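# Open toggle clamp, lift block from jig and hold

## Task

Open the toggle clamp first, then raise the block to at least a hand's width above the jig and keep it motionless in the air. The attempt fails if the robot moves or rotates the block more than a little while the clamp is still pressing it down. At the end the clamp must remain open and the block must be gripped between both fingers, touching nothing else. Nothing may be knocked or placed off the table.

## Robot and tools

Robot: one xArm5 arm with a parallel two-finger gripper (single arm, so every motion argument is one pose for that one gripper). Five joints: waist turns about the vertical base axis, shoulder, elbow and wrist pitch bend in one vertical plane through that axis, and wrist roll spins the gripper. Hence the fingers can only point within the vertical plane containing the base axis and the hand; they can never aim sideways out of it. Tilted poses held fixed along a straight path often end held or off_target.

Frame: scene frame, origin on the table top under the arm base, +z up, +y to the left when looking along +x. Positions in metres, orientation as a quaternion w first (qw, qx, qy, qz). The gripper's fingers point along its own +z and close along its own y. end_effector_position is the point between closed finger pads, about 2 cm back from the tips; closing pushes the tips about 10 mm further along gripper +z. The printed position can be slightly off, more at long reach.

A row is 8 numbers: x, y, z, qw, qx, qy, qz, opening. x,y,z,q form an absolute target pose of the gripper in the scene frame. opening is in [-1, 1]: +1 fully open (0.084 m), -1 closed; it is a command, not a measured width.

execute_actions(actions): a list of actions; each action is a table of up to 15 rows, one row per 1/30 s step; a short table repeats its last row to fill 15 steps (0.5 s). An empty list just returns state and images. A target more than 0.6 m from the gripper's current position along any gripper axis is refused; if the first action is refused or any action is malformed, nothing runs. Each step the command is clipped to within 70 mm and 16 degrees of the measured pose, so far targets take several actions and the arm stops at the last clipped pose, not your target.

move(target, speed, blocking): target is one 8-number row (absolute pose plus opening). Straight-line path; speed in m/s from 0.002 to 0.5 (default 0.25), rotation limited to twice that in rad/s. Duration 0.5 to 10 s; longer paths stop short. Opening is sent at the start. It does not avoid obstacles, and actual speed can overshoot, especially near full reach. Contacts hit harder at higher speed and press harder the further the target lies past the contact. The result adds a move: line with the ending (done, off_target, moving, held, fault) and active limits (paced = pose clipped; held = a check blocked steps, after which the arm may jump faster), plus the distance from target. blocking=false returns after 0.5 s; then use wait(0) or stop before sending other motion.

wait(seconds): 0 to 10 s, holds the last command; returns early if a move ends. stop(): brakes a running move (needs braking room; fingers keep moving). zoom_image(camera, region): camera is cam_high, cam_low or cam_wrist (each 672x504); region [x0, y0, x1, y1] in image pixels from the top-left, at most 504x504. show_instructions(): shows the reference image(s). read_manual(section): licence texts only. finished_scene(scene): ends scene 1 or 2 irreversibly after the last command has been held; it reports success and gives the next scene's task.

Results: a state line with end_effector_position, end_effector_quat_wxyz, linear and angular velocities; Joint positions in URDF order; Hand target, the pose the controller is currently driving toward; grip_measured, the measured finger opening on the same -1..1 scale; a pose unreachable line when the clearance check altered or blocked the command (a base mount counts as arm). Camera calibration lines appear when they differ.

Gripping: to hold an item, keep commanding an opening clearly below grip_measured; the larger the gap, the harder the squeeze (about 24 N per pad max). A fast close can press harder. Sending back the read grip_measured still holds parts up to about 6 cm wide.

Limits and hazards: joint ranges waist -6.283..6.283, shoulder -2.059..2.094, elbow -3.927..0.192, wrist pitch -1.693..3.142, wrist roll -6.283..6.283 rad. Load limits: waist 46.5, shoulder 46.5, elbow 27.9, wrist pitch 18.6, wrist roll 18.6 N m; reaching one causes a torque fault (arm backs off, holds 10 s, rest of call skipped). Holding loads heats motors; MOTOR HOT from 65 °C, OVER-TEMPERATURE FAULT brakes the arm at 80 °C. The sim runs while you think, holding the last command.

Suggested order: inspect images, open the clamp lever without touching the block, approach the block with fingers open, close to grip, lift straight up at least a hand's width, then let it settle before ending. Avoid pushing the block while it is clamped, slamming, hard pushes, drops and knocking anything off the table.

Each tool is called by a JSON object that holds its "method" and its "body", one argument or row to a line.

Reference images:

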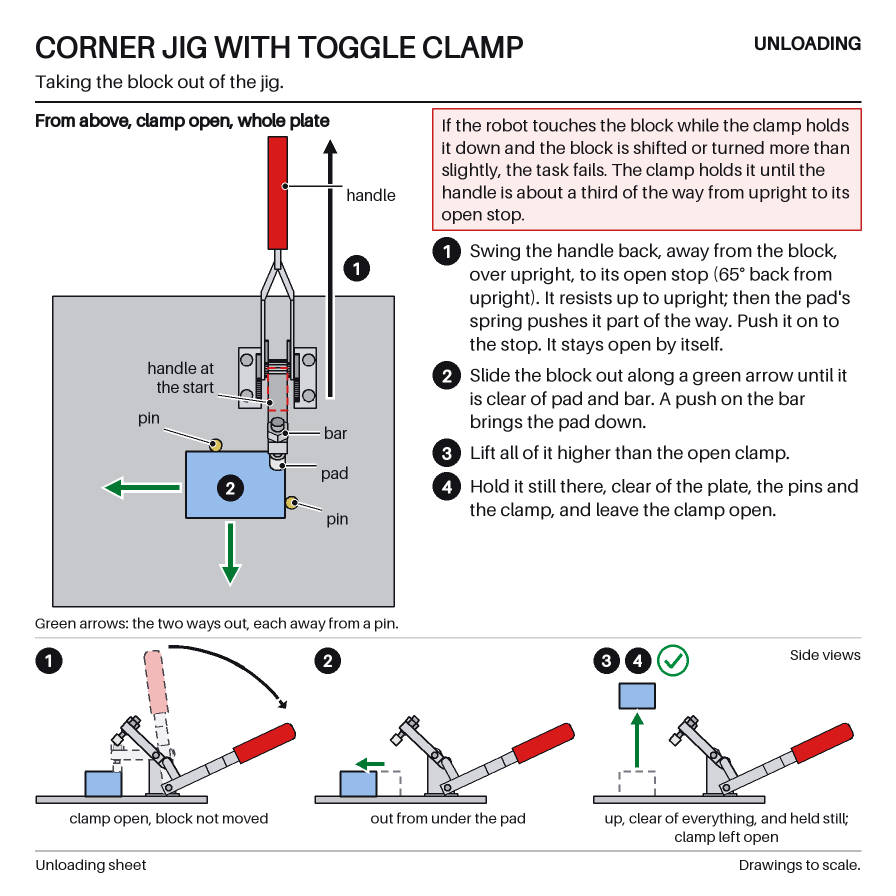

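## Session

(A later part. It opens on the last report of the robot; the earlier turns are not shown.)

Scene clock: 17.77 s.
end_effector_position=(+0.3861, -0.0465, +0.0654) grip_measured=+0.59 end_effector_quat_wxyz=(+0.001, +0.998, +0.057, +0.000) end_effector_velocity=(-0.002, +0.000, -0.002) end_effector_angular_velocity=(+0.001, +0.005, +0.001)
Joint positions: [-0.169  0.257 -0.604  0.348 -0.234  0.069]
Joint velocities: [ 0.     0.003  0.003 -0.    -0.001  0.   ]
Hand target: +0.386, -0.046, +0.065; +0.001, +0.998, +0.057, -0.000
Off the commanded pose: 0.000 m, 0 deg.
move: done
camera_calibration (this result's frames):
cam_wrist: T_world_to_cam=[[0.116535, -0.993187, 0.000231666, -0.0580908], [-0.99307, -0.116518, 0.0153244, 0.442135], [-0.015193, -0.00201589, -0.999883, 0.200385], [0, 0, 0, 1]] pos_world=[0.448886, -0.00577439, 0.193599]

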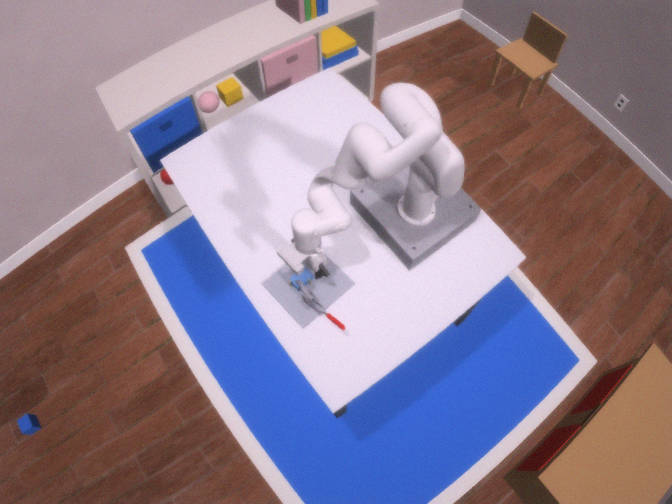

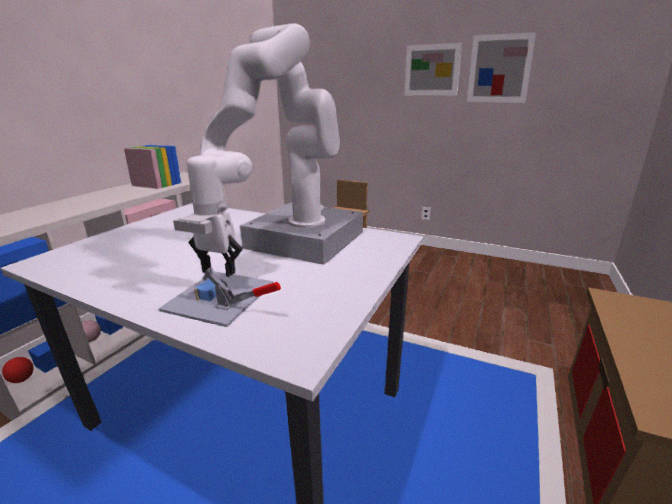

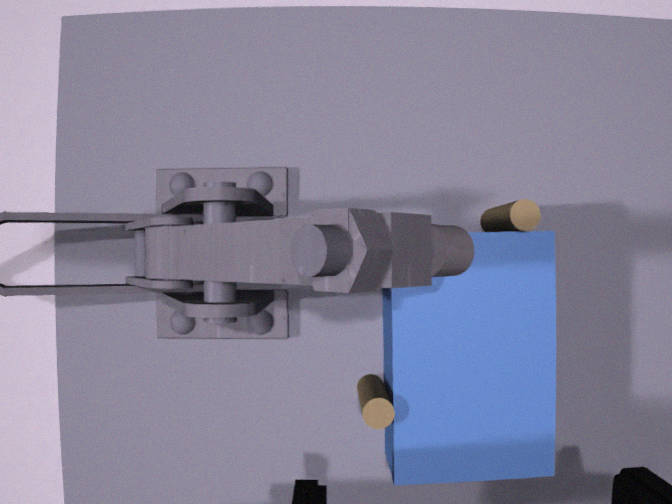

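{"method": "move", "body": {
  "target": [0.388,-0.047,0.034,0,0.998,0.057,0,0.6],
  "speed": 0.05
}}

{"method": "move", "body": {
  "target": [0.388,-0.047,0.034,0,0.998,0.057,0,-0.4]
}}

{"method": "move", "body": {
  "target": [0.358,-0.053,0.034,0,0.998,0.057,0,-0.4],
  "speed": 0.05
}}

Scene clock: 18.87 s.
end_effector_position=(+0.3880, -0.0470, +0.0342) grip_measured=+0.59 end_effector_quat_wxyz=(+0.001, +0.998, +0.057, +0.000) end_effector_velocity=(+0.002, -0.000, +0.001) end_effector_angular_velocity=(-0.001, -0.005, -0.001)
Joint positions: [-0.17   0.37  -0.629  0.261 -0.234  0.069]
Joint velocities: [ 0.    -0.001 -0.003 -0.002  0.001  0.   ]
Hand target: +0.388, -0.047, +0.034; +0.001, +0.998, +0.057, -0.000
Off the commanded pose: 0.000 m, 0 deg.
move: done
camera_calibration (this result's frames):
cam_wrist: T_world_to_cam=[[0.116523, -0.993188, 0.000113995, -0.058799], [-0.993064, -0.116507, 0.0158074, 0.444491], [-0.0156864, -0.00195513, -0.999875, 0.169388], [0, 0, 0, 1]] pos_world=[0.450916, -0.00628099, 0.162347]

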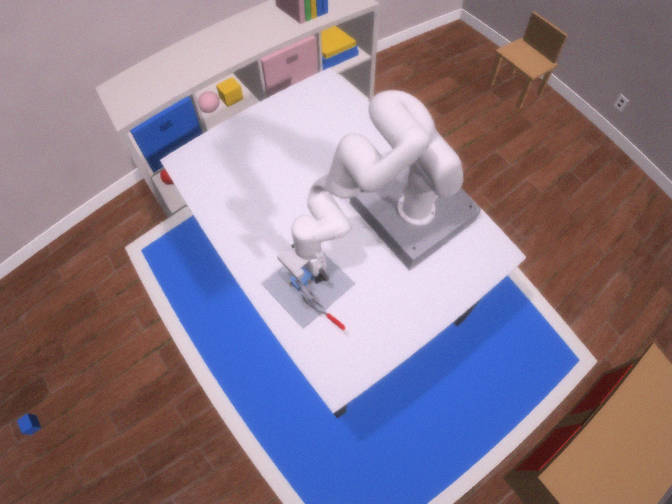

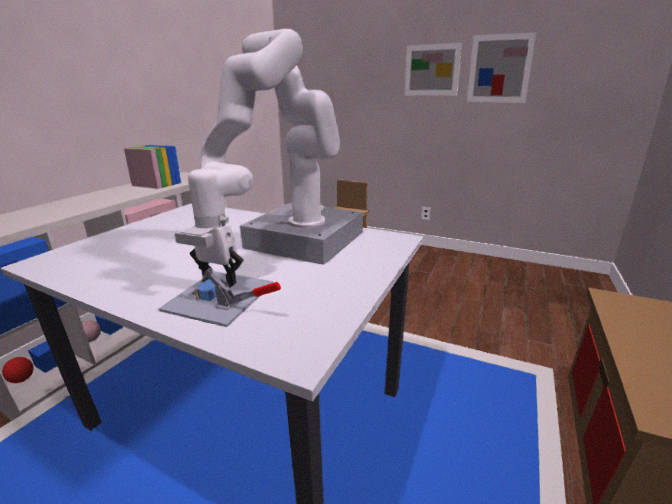

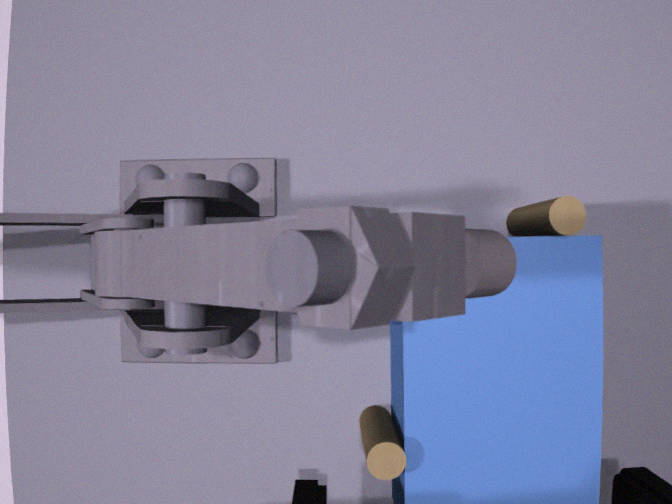

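Scene clock: 19.57 s.
end_effector_position=(+0.3884, -0.0487, +0.0346) grip_measured=-0.03 end_effector_quat_wxyz=(+0.001, +0.998, +0.055, +0.001) end_effector_velocity=(-0.000, +0.001, -0.000) end_effector_angular_velocity=(+0.000, +0.001, +0.003)
Joint positions: [-0.174  0.37  -0.63   0.261 -0.234  0.043]
Joint velocities: [ 0.003  0.001 -0.    -0.    -0.001  0.002]
Hand target: +0.388, -0.047, +0.034; +0.001, +0.998, +0.057, -0.000
Off the commanded pose: 0.002 m, 0 deg.
move: done
camera_calibration (this result's frames):
cam_wrist: T_world_to_cam=[[0.112086, -0.993698, 0.000387105, -0.0588794], [-0.993593, -0.112068, 0.0146253, 0.445077], [-0.0144898, -0.00202391, -0.999893, 0.169335], [0, 0, 0, 1]] pos_world=[0.451279, -0.00828661, 0.16283]

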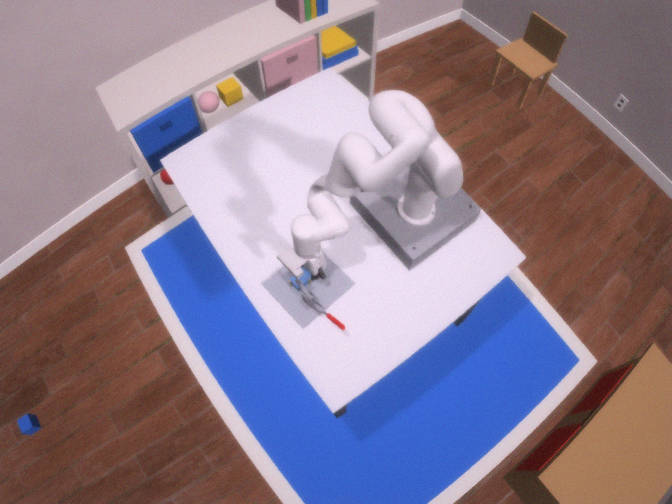

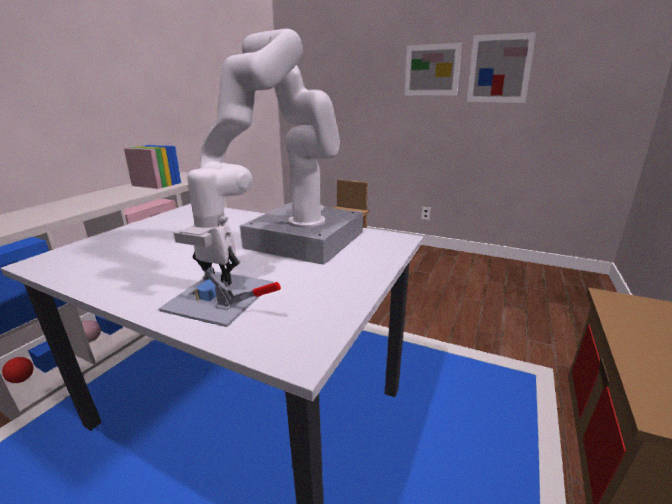

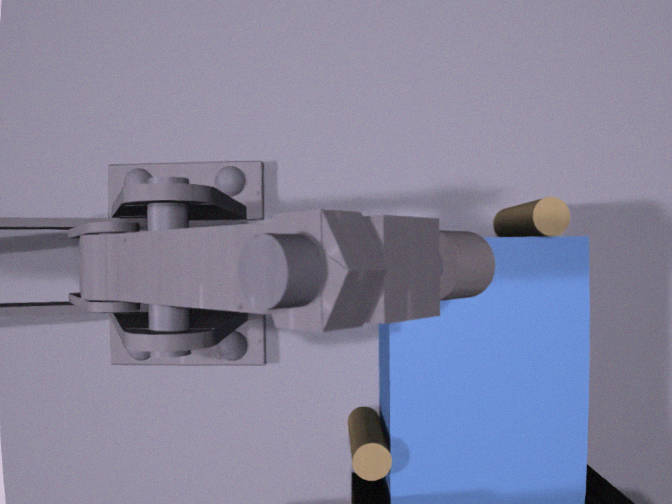

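Scene clock: 20.50 s.
end_effector_position=(+0.3587, -0.0526, +0.0345) grip_measured=-0.04 end_effector_quat_wxyz=(+0.001, +0.998, +0.058, +0.000) end_effector_velocity=(-0.001, -0.001, -0.000) end_effector_angular_velocity=(+0.000, +0.002, -0.004)
Joint positions: [-0.195  0.317 -0.527  0.211 -0.261  0.042]
Joint velocities: [-0.004 -0.     0.002 -0.    -0.     0.   ]
Hand target: +0.358, -0.053, +0.034; +0.001, +0.998, +0.057, -0.000
Off the commanded pose: 0.001 m, 0 deg.
move: done
camera_calibration (this result's frames):
cam_wrist: T_world_to_cam=[[0.117966, -0.993018, 0.00029007, -0.0614981], [-0.992907, -0.117948, 0.0149308, 0.41455], [-0.0147924, -0.00204934, -0.999888, 0.168868], [0, 0, 0, 1]] pos_world=[0.421363, -0.0118272, 0.162677]

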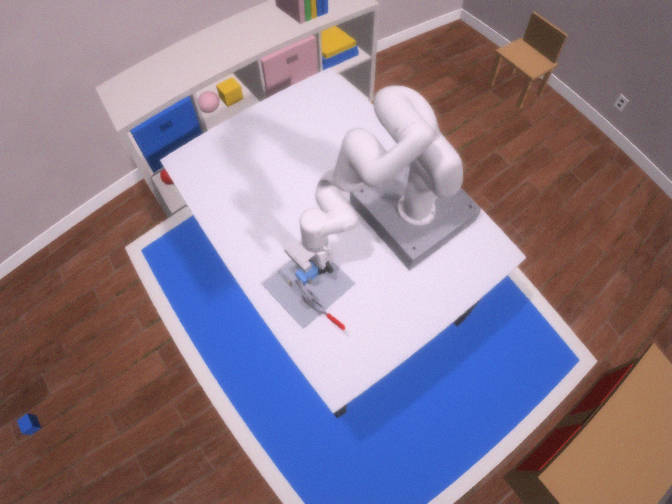

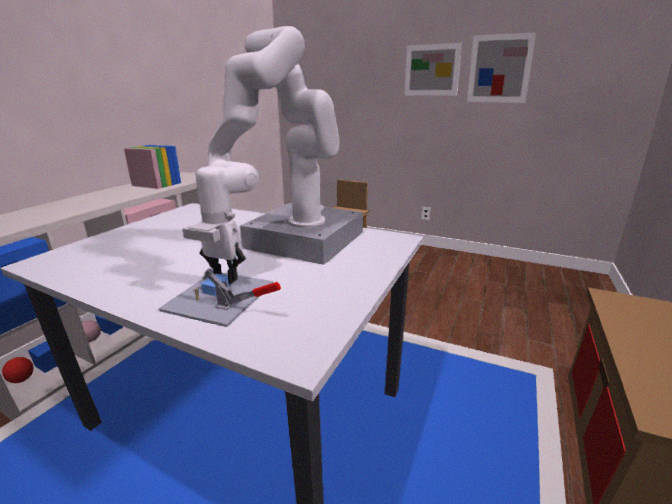

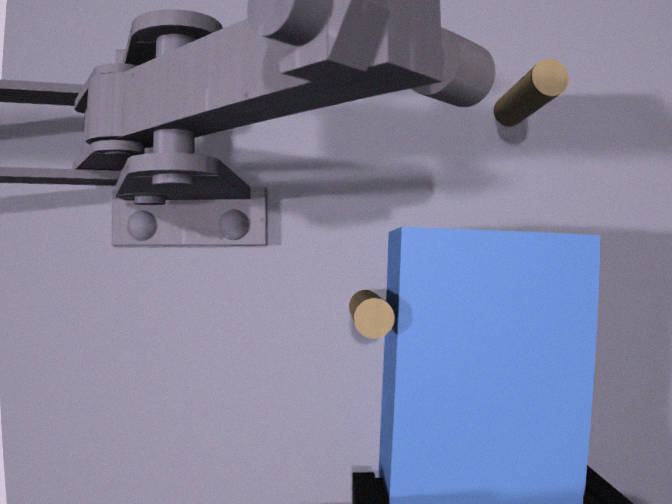

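{"method": "move", "body": {
  "target": [0.348,-0.06,0.034,0,0.998,0.057,0,-0.4],
  "speed": 0.05
}}

{"method": "move", "body": {
  "target": [0.348,-0.06,0.034,0,0.998,0.057,0,0.4]
}}

{"method": "move", "body": {
  "target": [0.383,-0.058,0.031,0,0.998,0.057,0,0.4],
  "speed": 0.08
}}

{"method": "move", "body": {
  "target": [0.383,-0.058,0.031,0,0.998,0.057,0,-0.6]
}}

{"method": "move", "body": {
  "target": [0.37,-0.08,0.26,0,0.998,0.057,0,-0.6],
  "speed": 0.15
}}

Scene clock: 21.50 s.
end_effector_position=(+0.3486, -0.0600, +0.0343) grip_measured=-0.04 end_effector_quat_wxyz=(+0.001, +0.998, +0.057, +0.000) end_effector_velocity=(-0.000, -0.000, -0.000) end_effector_angular_velocity=(+0.000, +0.001, +0.001)
Joint positions: [-0.22   0.302 -0.497  0.196 -0.284  0.042]
Joint velocities: [-0.001  0.001  0.    -0.    -0.001  0.   ]
Hand target: +0.348, -0.060, +0.034; +0.001, +0.998, +0.057, -0.000
Off the commanded pose: 0.001 m, 0 deg.
move: done
camera_calibration (this result's frames):
cam_wrist: T_world_to_cam=[[0.116544, -0.993185, 0.000212924, -0.0671498], [-0.993073, -0.116528, 0.0150579, 0.403802], [-0.0149305, -0.00196636, -0.999887, 0.168581], [0, 0, 0, 1]] pos_world=[0.411348, -0.0193065, 0.162496]

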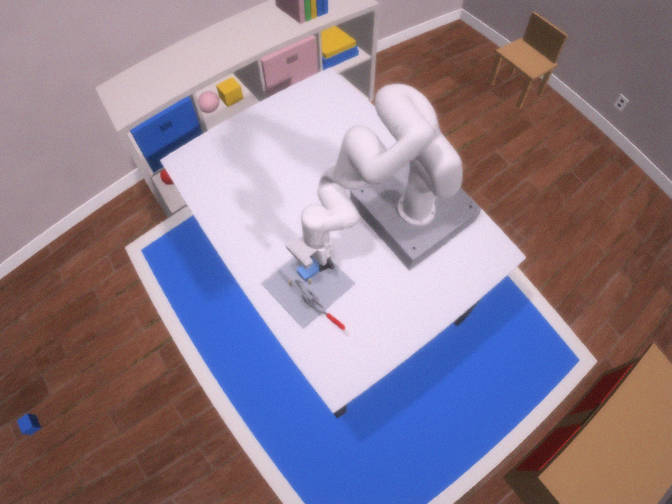

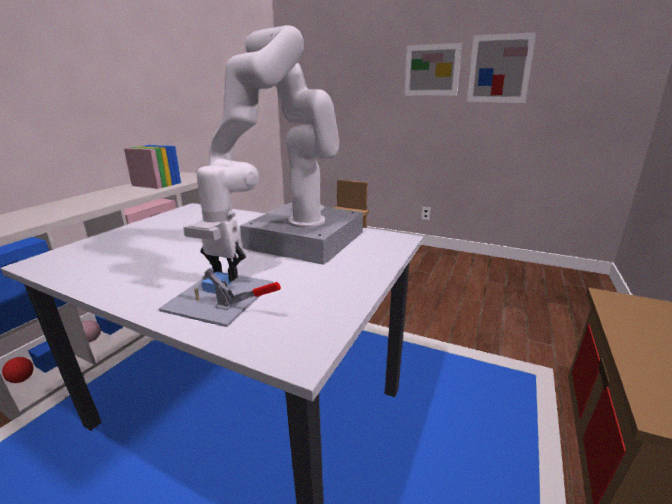

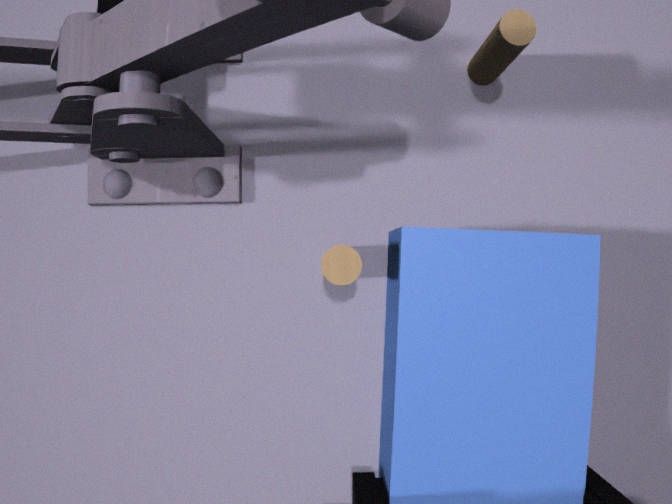

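Scene clock: 22.20 s.
end_effector_position=(+0.3478, -0.0600, +0.0339) grip_measured=+0.39 end_effector_quat_wxyz=(+0.001, +0.998, +0.057, -0.000) end_effector_velocity=(+0.001, -0.000, +0.001) end_effector_angular_velocity=(-0.000, -0.003, -0.003)
Joint positions: [-0.22   0.303 -0.496  0.196 -0.285  0.061]
Joint velocities: [-0.    -0.001 -0.    -0.001  0.003 -0.   ]
Hand target: +0.348, -0.060, +0.034; +0.001, +0.998, +0.057, -0.000
Off the commanded pose: 0.000 m, 0 deg.
move: done
camera_calibration (this result's frames):
cam_wrist: T_world_to_cam=[[0.116491, -0.993192, -0.000267399, -0.0669843], [-0.993053, -0.116479, 0.016682, 0.40301], [-0.0165995, -0.00167775, -0.999861, 0.168756], [0, 0, 0, 1]] pos_world=[0.410815, -0.0193031, 0.161992]

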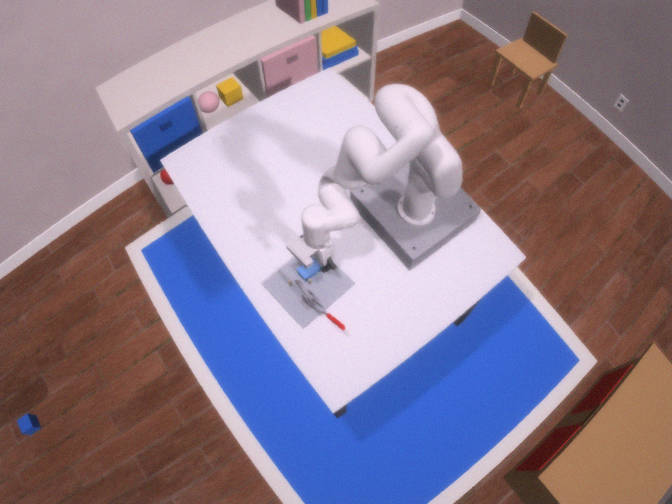

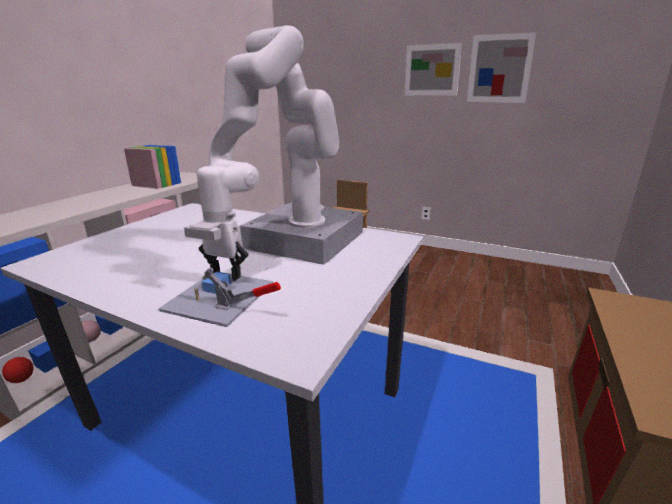

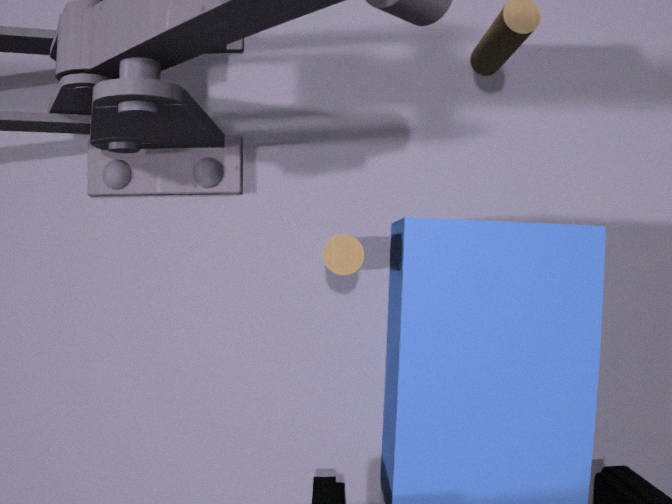

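Scene clock: 22.97 s.
end_effector_position=(+0.3827, -0.0579, +0.0308) grip_measured=+0.39 end_effector_quat_wxyz=(+0.001, +0.998, +0.057, -0.000) end_effector_velocity=(-0.000, -0.000, -0.000) end_effector_angular_velocity=(+0.000, +0.002, -0.001)
Joint positions: [-0.199  0.376 -0.618  0.246 -0.264  0.061]
Joint velocities: [-0.001  0.001 -0.001  0.002  0.001  0.   ]
Hand target: +0.383, -0.058, +0.031; +0.001, +0.998, +0.057, -0.000
Off the commanded pose: 0.000 m, 0 deg.
move: done
camera_calibration (this result's frames):
cam_wrist: T_world_to_cam=[[0.11647, -0.993194, -0.000198503, -0.0690098], [-0.993056, -0.116457, 0.0166861, 0.437923], [-0.0165956, -0.00174631, -0.999861, 0.166218], [0, 0, 0, 1]] pos_world=[0.445678, -0.0172505, 0.158874]

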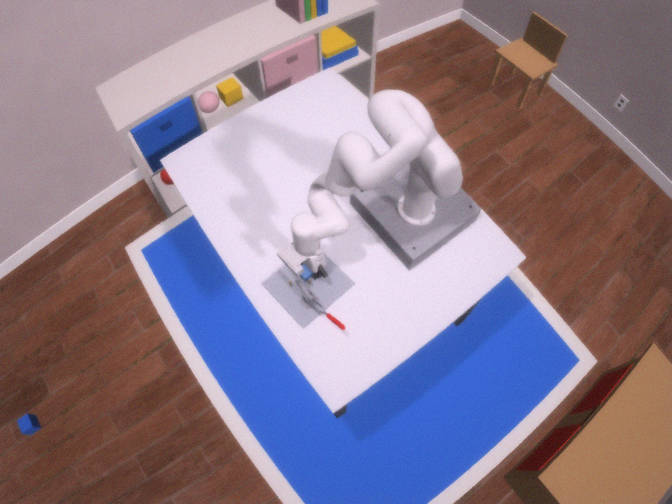

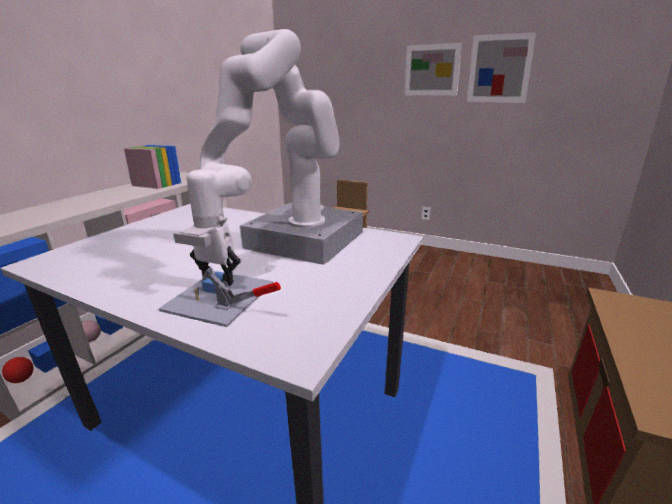

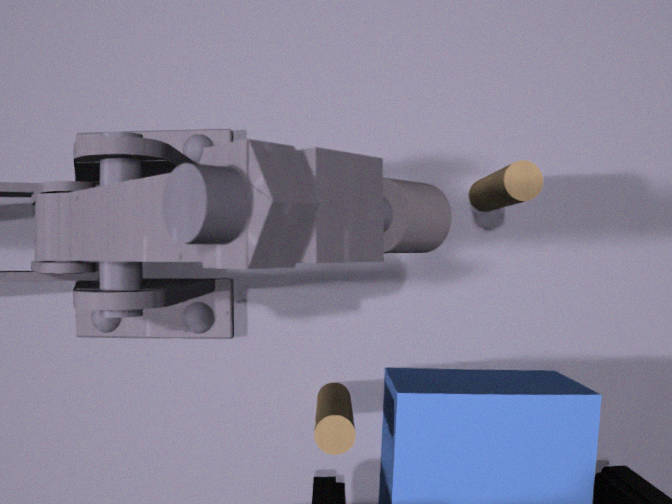

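Scene clock: 23.67 s.
end_effector_position=(+0.3828, -0.0580, +0.0309) grip_measured=-0.03 end_effector_quat_wxyz=(+0.001, +0.998, +0.057, -0.000) end_effector_velocity=(+0.000, +0.000, -0.000) end_effector_angular_velocity=(-0.000, -0.000, -0.001)
Joint positions: [-0.199  0.376 -0.619  0.246 -0.264  0.043]
Joint velocities: [ 0.     0.001 -0.001 -0.     0.001 -0.   ]
Hand target: +0.383, -0.058, +0.031; +0.001, +0.998, +0.057, -0.000
Off the commanded pose: 0.000 m, 0 deg.
move: done
camera_calibration (this result's frames):
cam_wrist: T_world_to_cam=[[0.116527, -0.993188, -0.00018968, -0.0690857], [-0.993049, -0.116514, 0.0166532, 0.438054], [-0.0165618, -0.00175218, -0.999861, 0.166312], [0, 0, 0, 1]] pos_world=[0.445814, -0.0172843, 0.158981]

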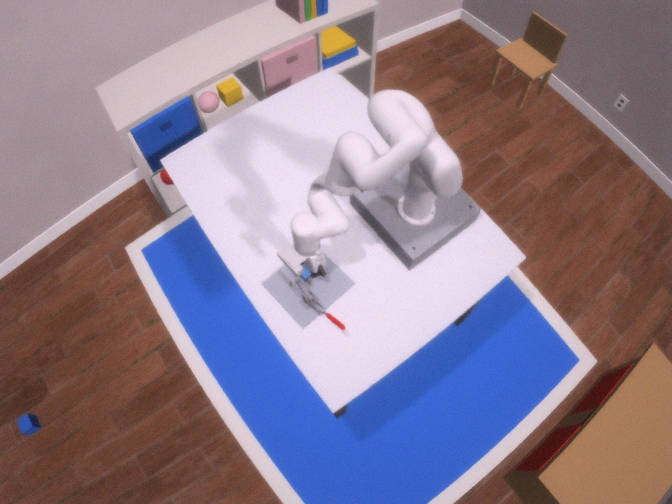

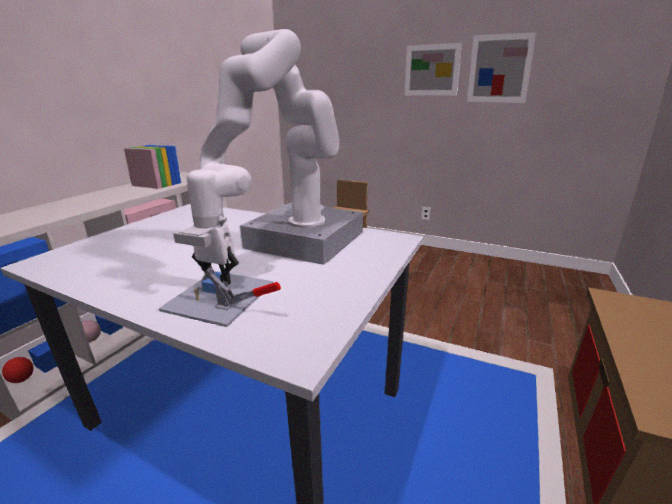

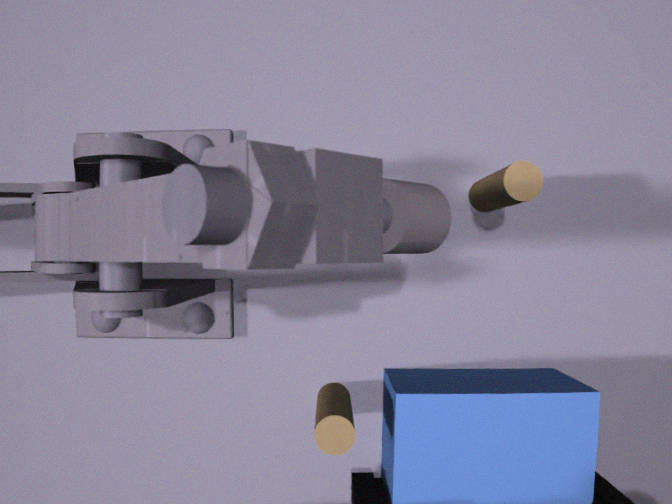

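Scene clock: 25.63 s.
end_effector_position=(+0.3708, -0.0800, +0.2592) grip_measured=-0.03 end_effector_quat_wxyz=(+0.001, +0.998, +0.057, -0.001) end_effector_velocity=(+0.003, -0.001, +0.004) end_effector_angular_velocity=(-0.002, -0.011, -0.002)
Joint positions: [-0.263 -0.261 -0.711  0.976 -0.327  0.043]
Joint velocities: [-0.001 -0.004 -0.007 -0.     0.001 -0.   ]
Hand target: +0.371, -0.080, +0.260; +0.001, +0.998, +0.057, -0.000
Off the commanded pose: 0.001 m, 0 deg.
move: done
camera_calibration (this result's frames):
cam_wrist: T_world_to_cam=[[0.116559, -0.993184, -0.000699941, -0.0893886], [-0.99303, -0.116553, 0.0175098, 0.419478], [-0.017472, -0.00134585, -0.999846, 0.394704], [0, 0, 0, 1]] pos_world=[0.433869, -0.0393567, 0.387236]

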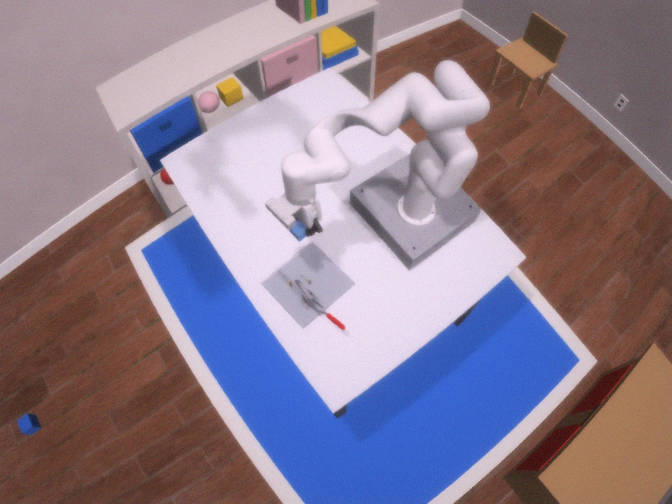

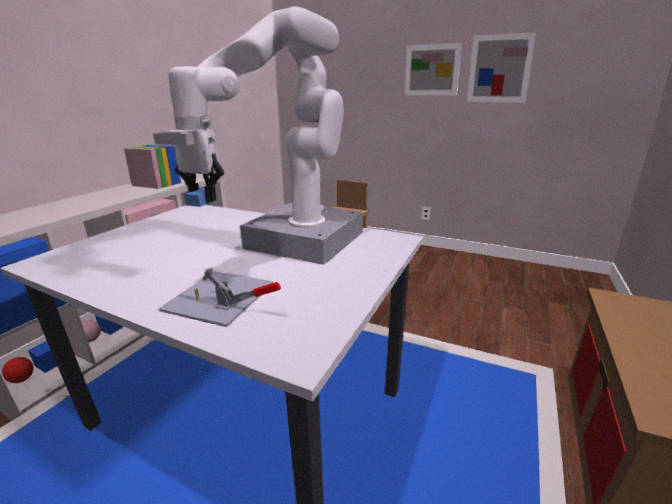

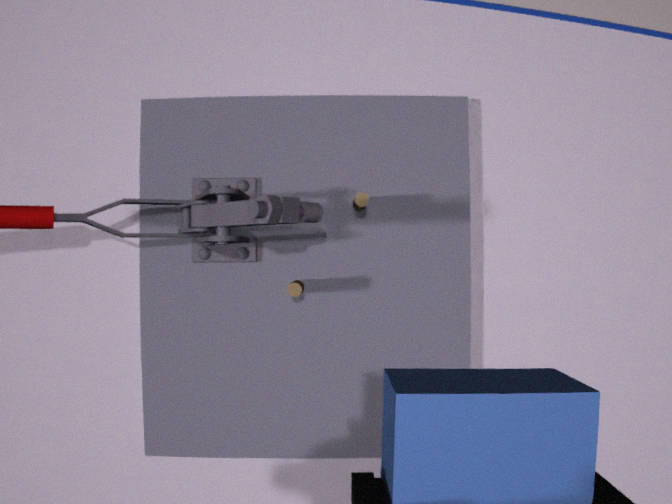

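{"method": "finished_scene", "body": {
  "scene": 1
}}

The scene is finished: the task was done.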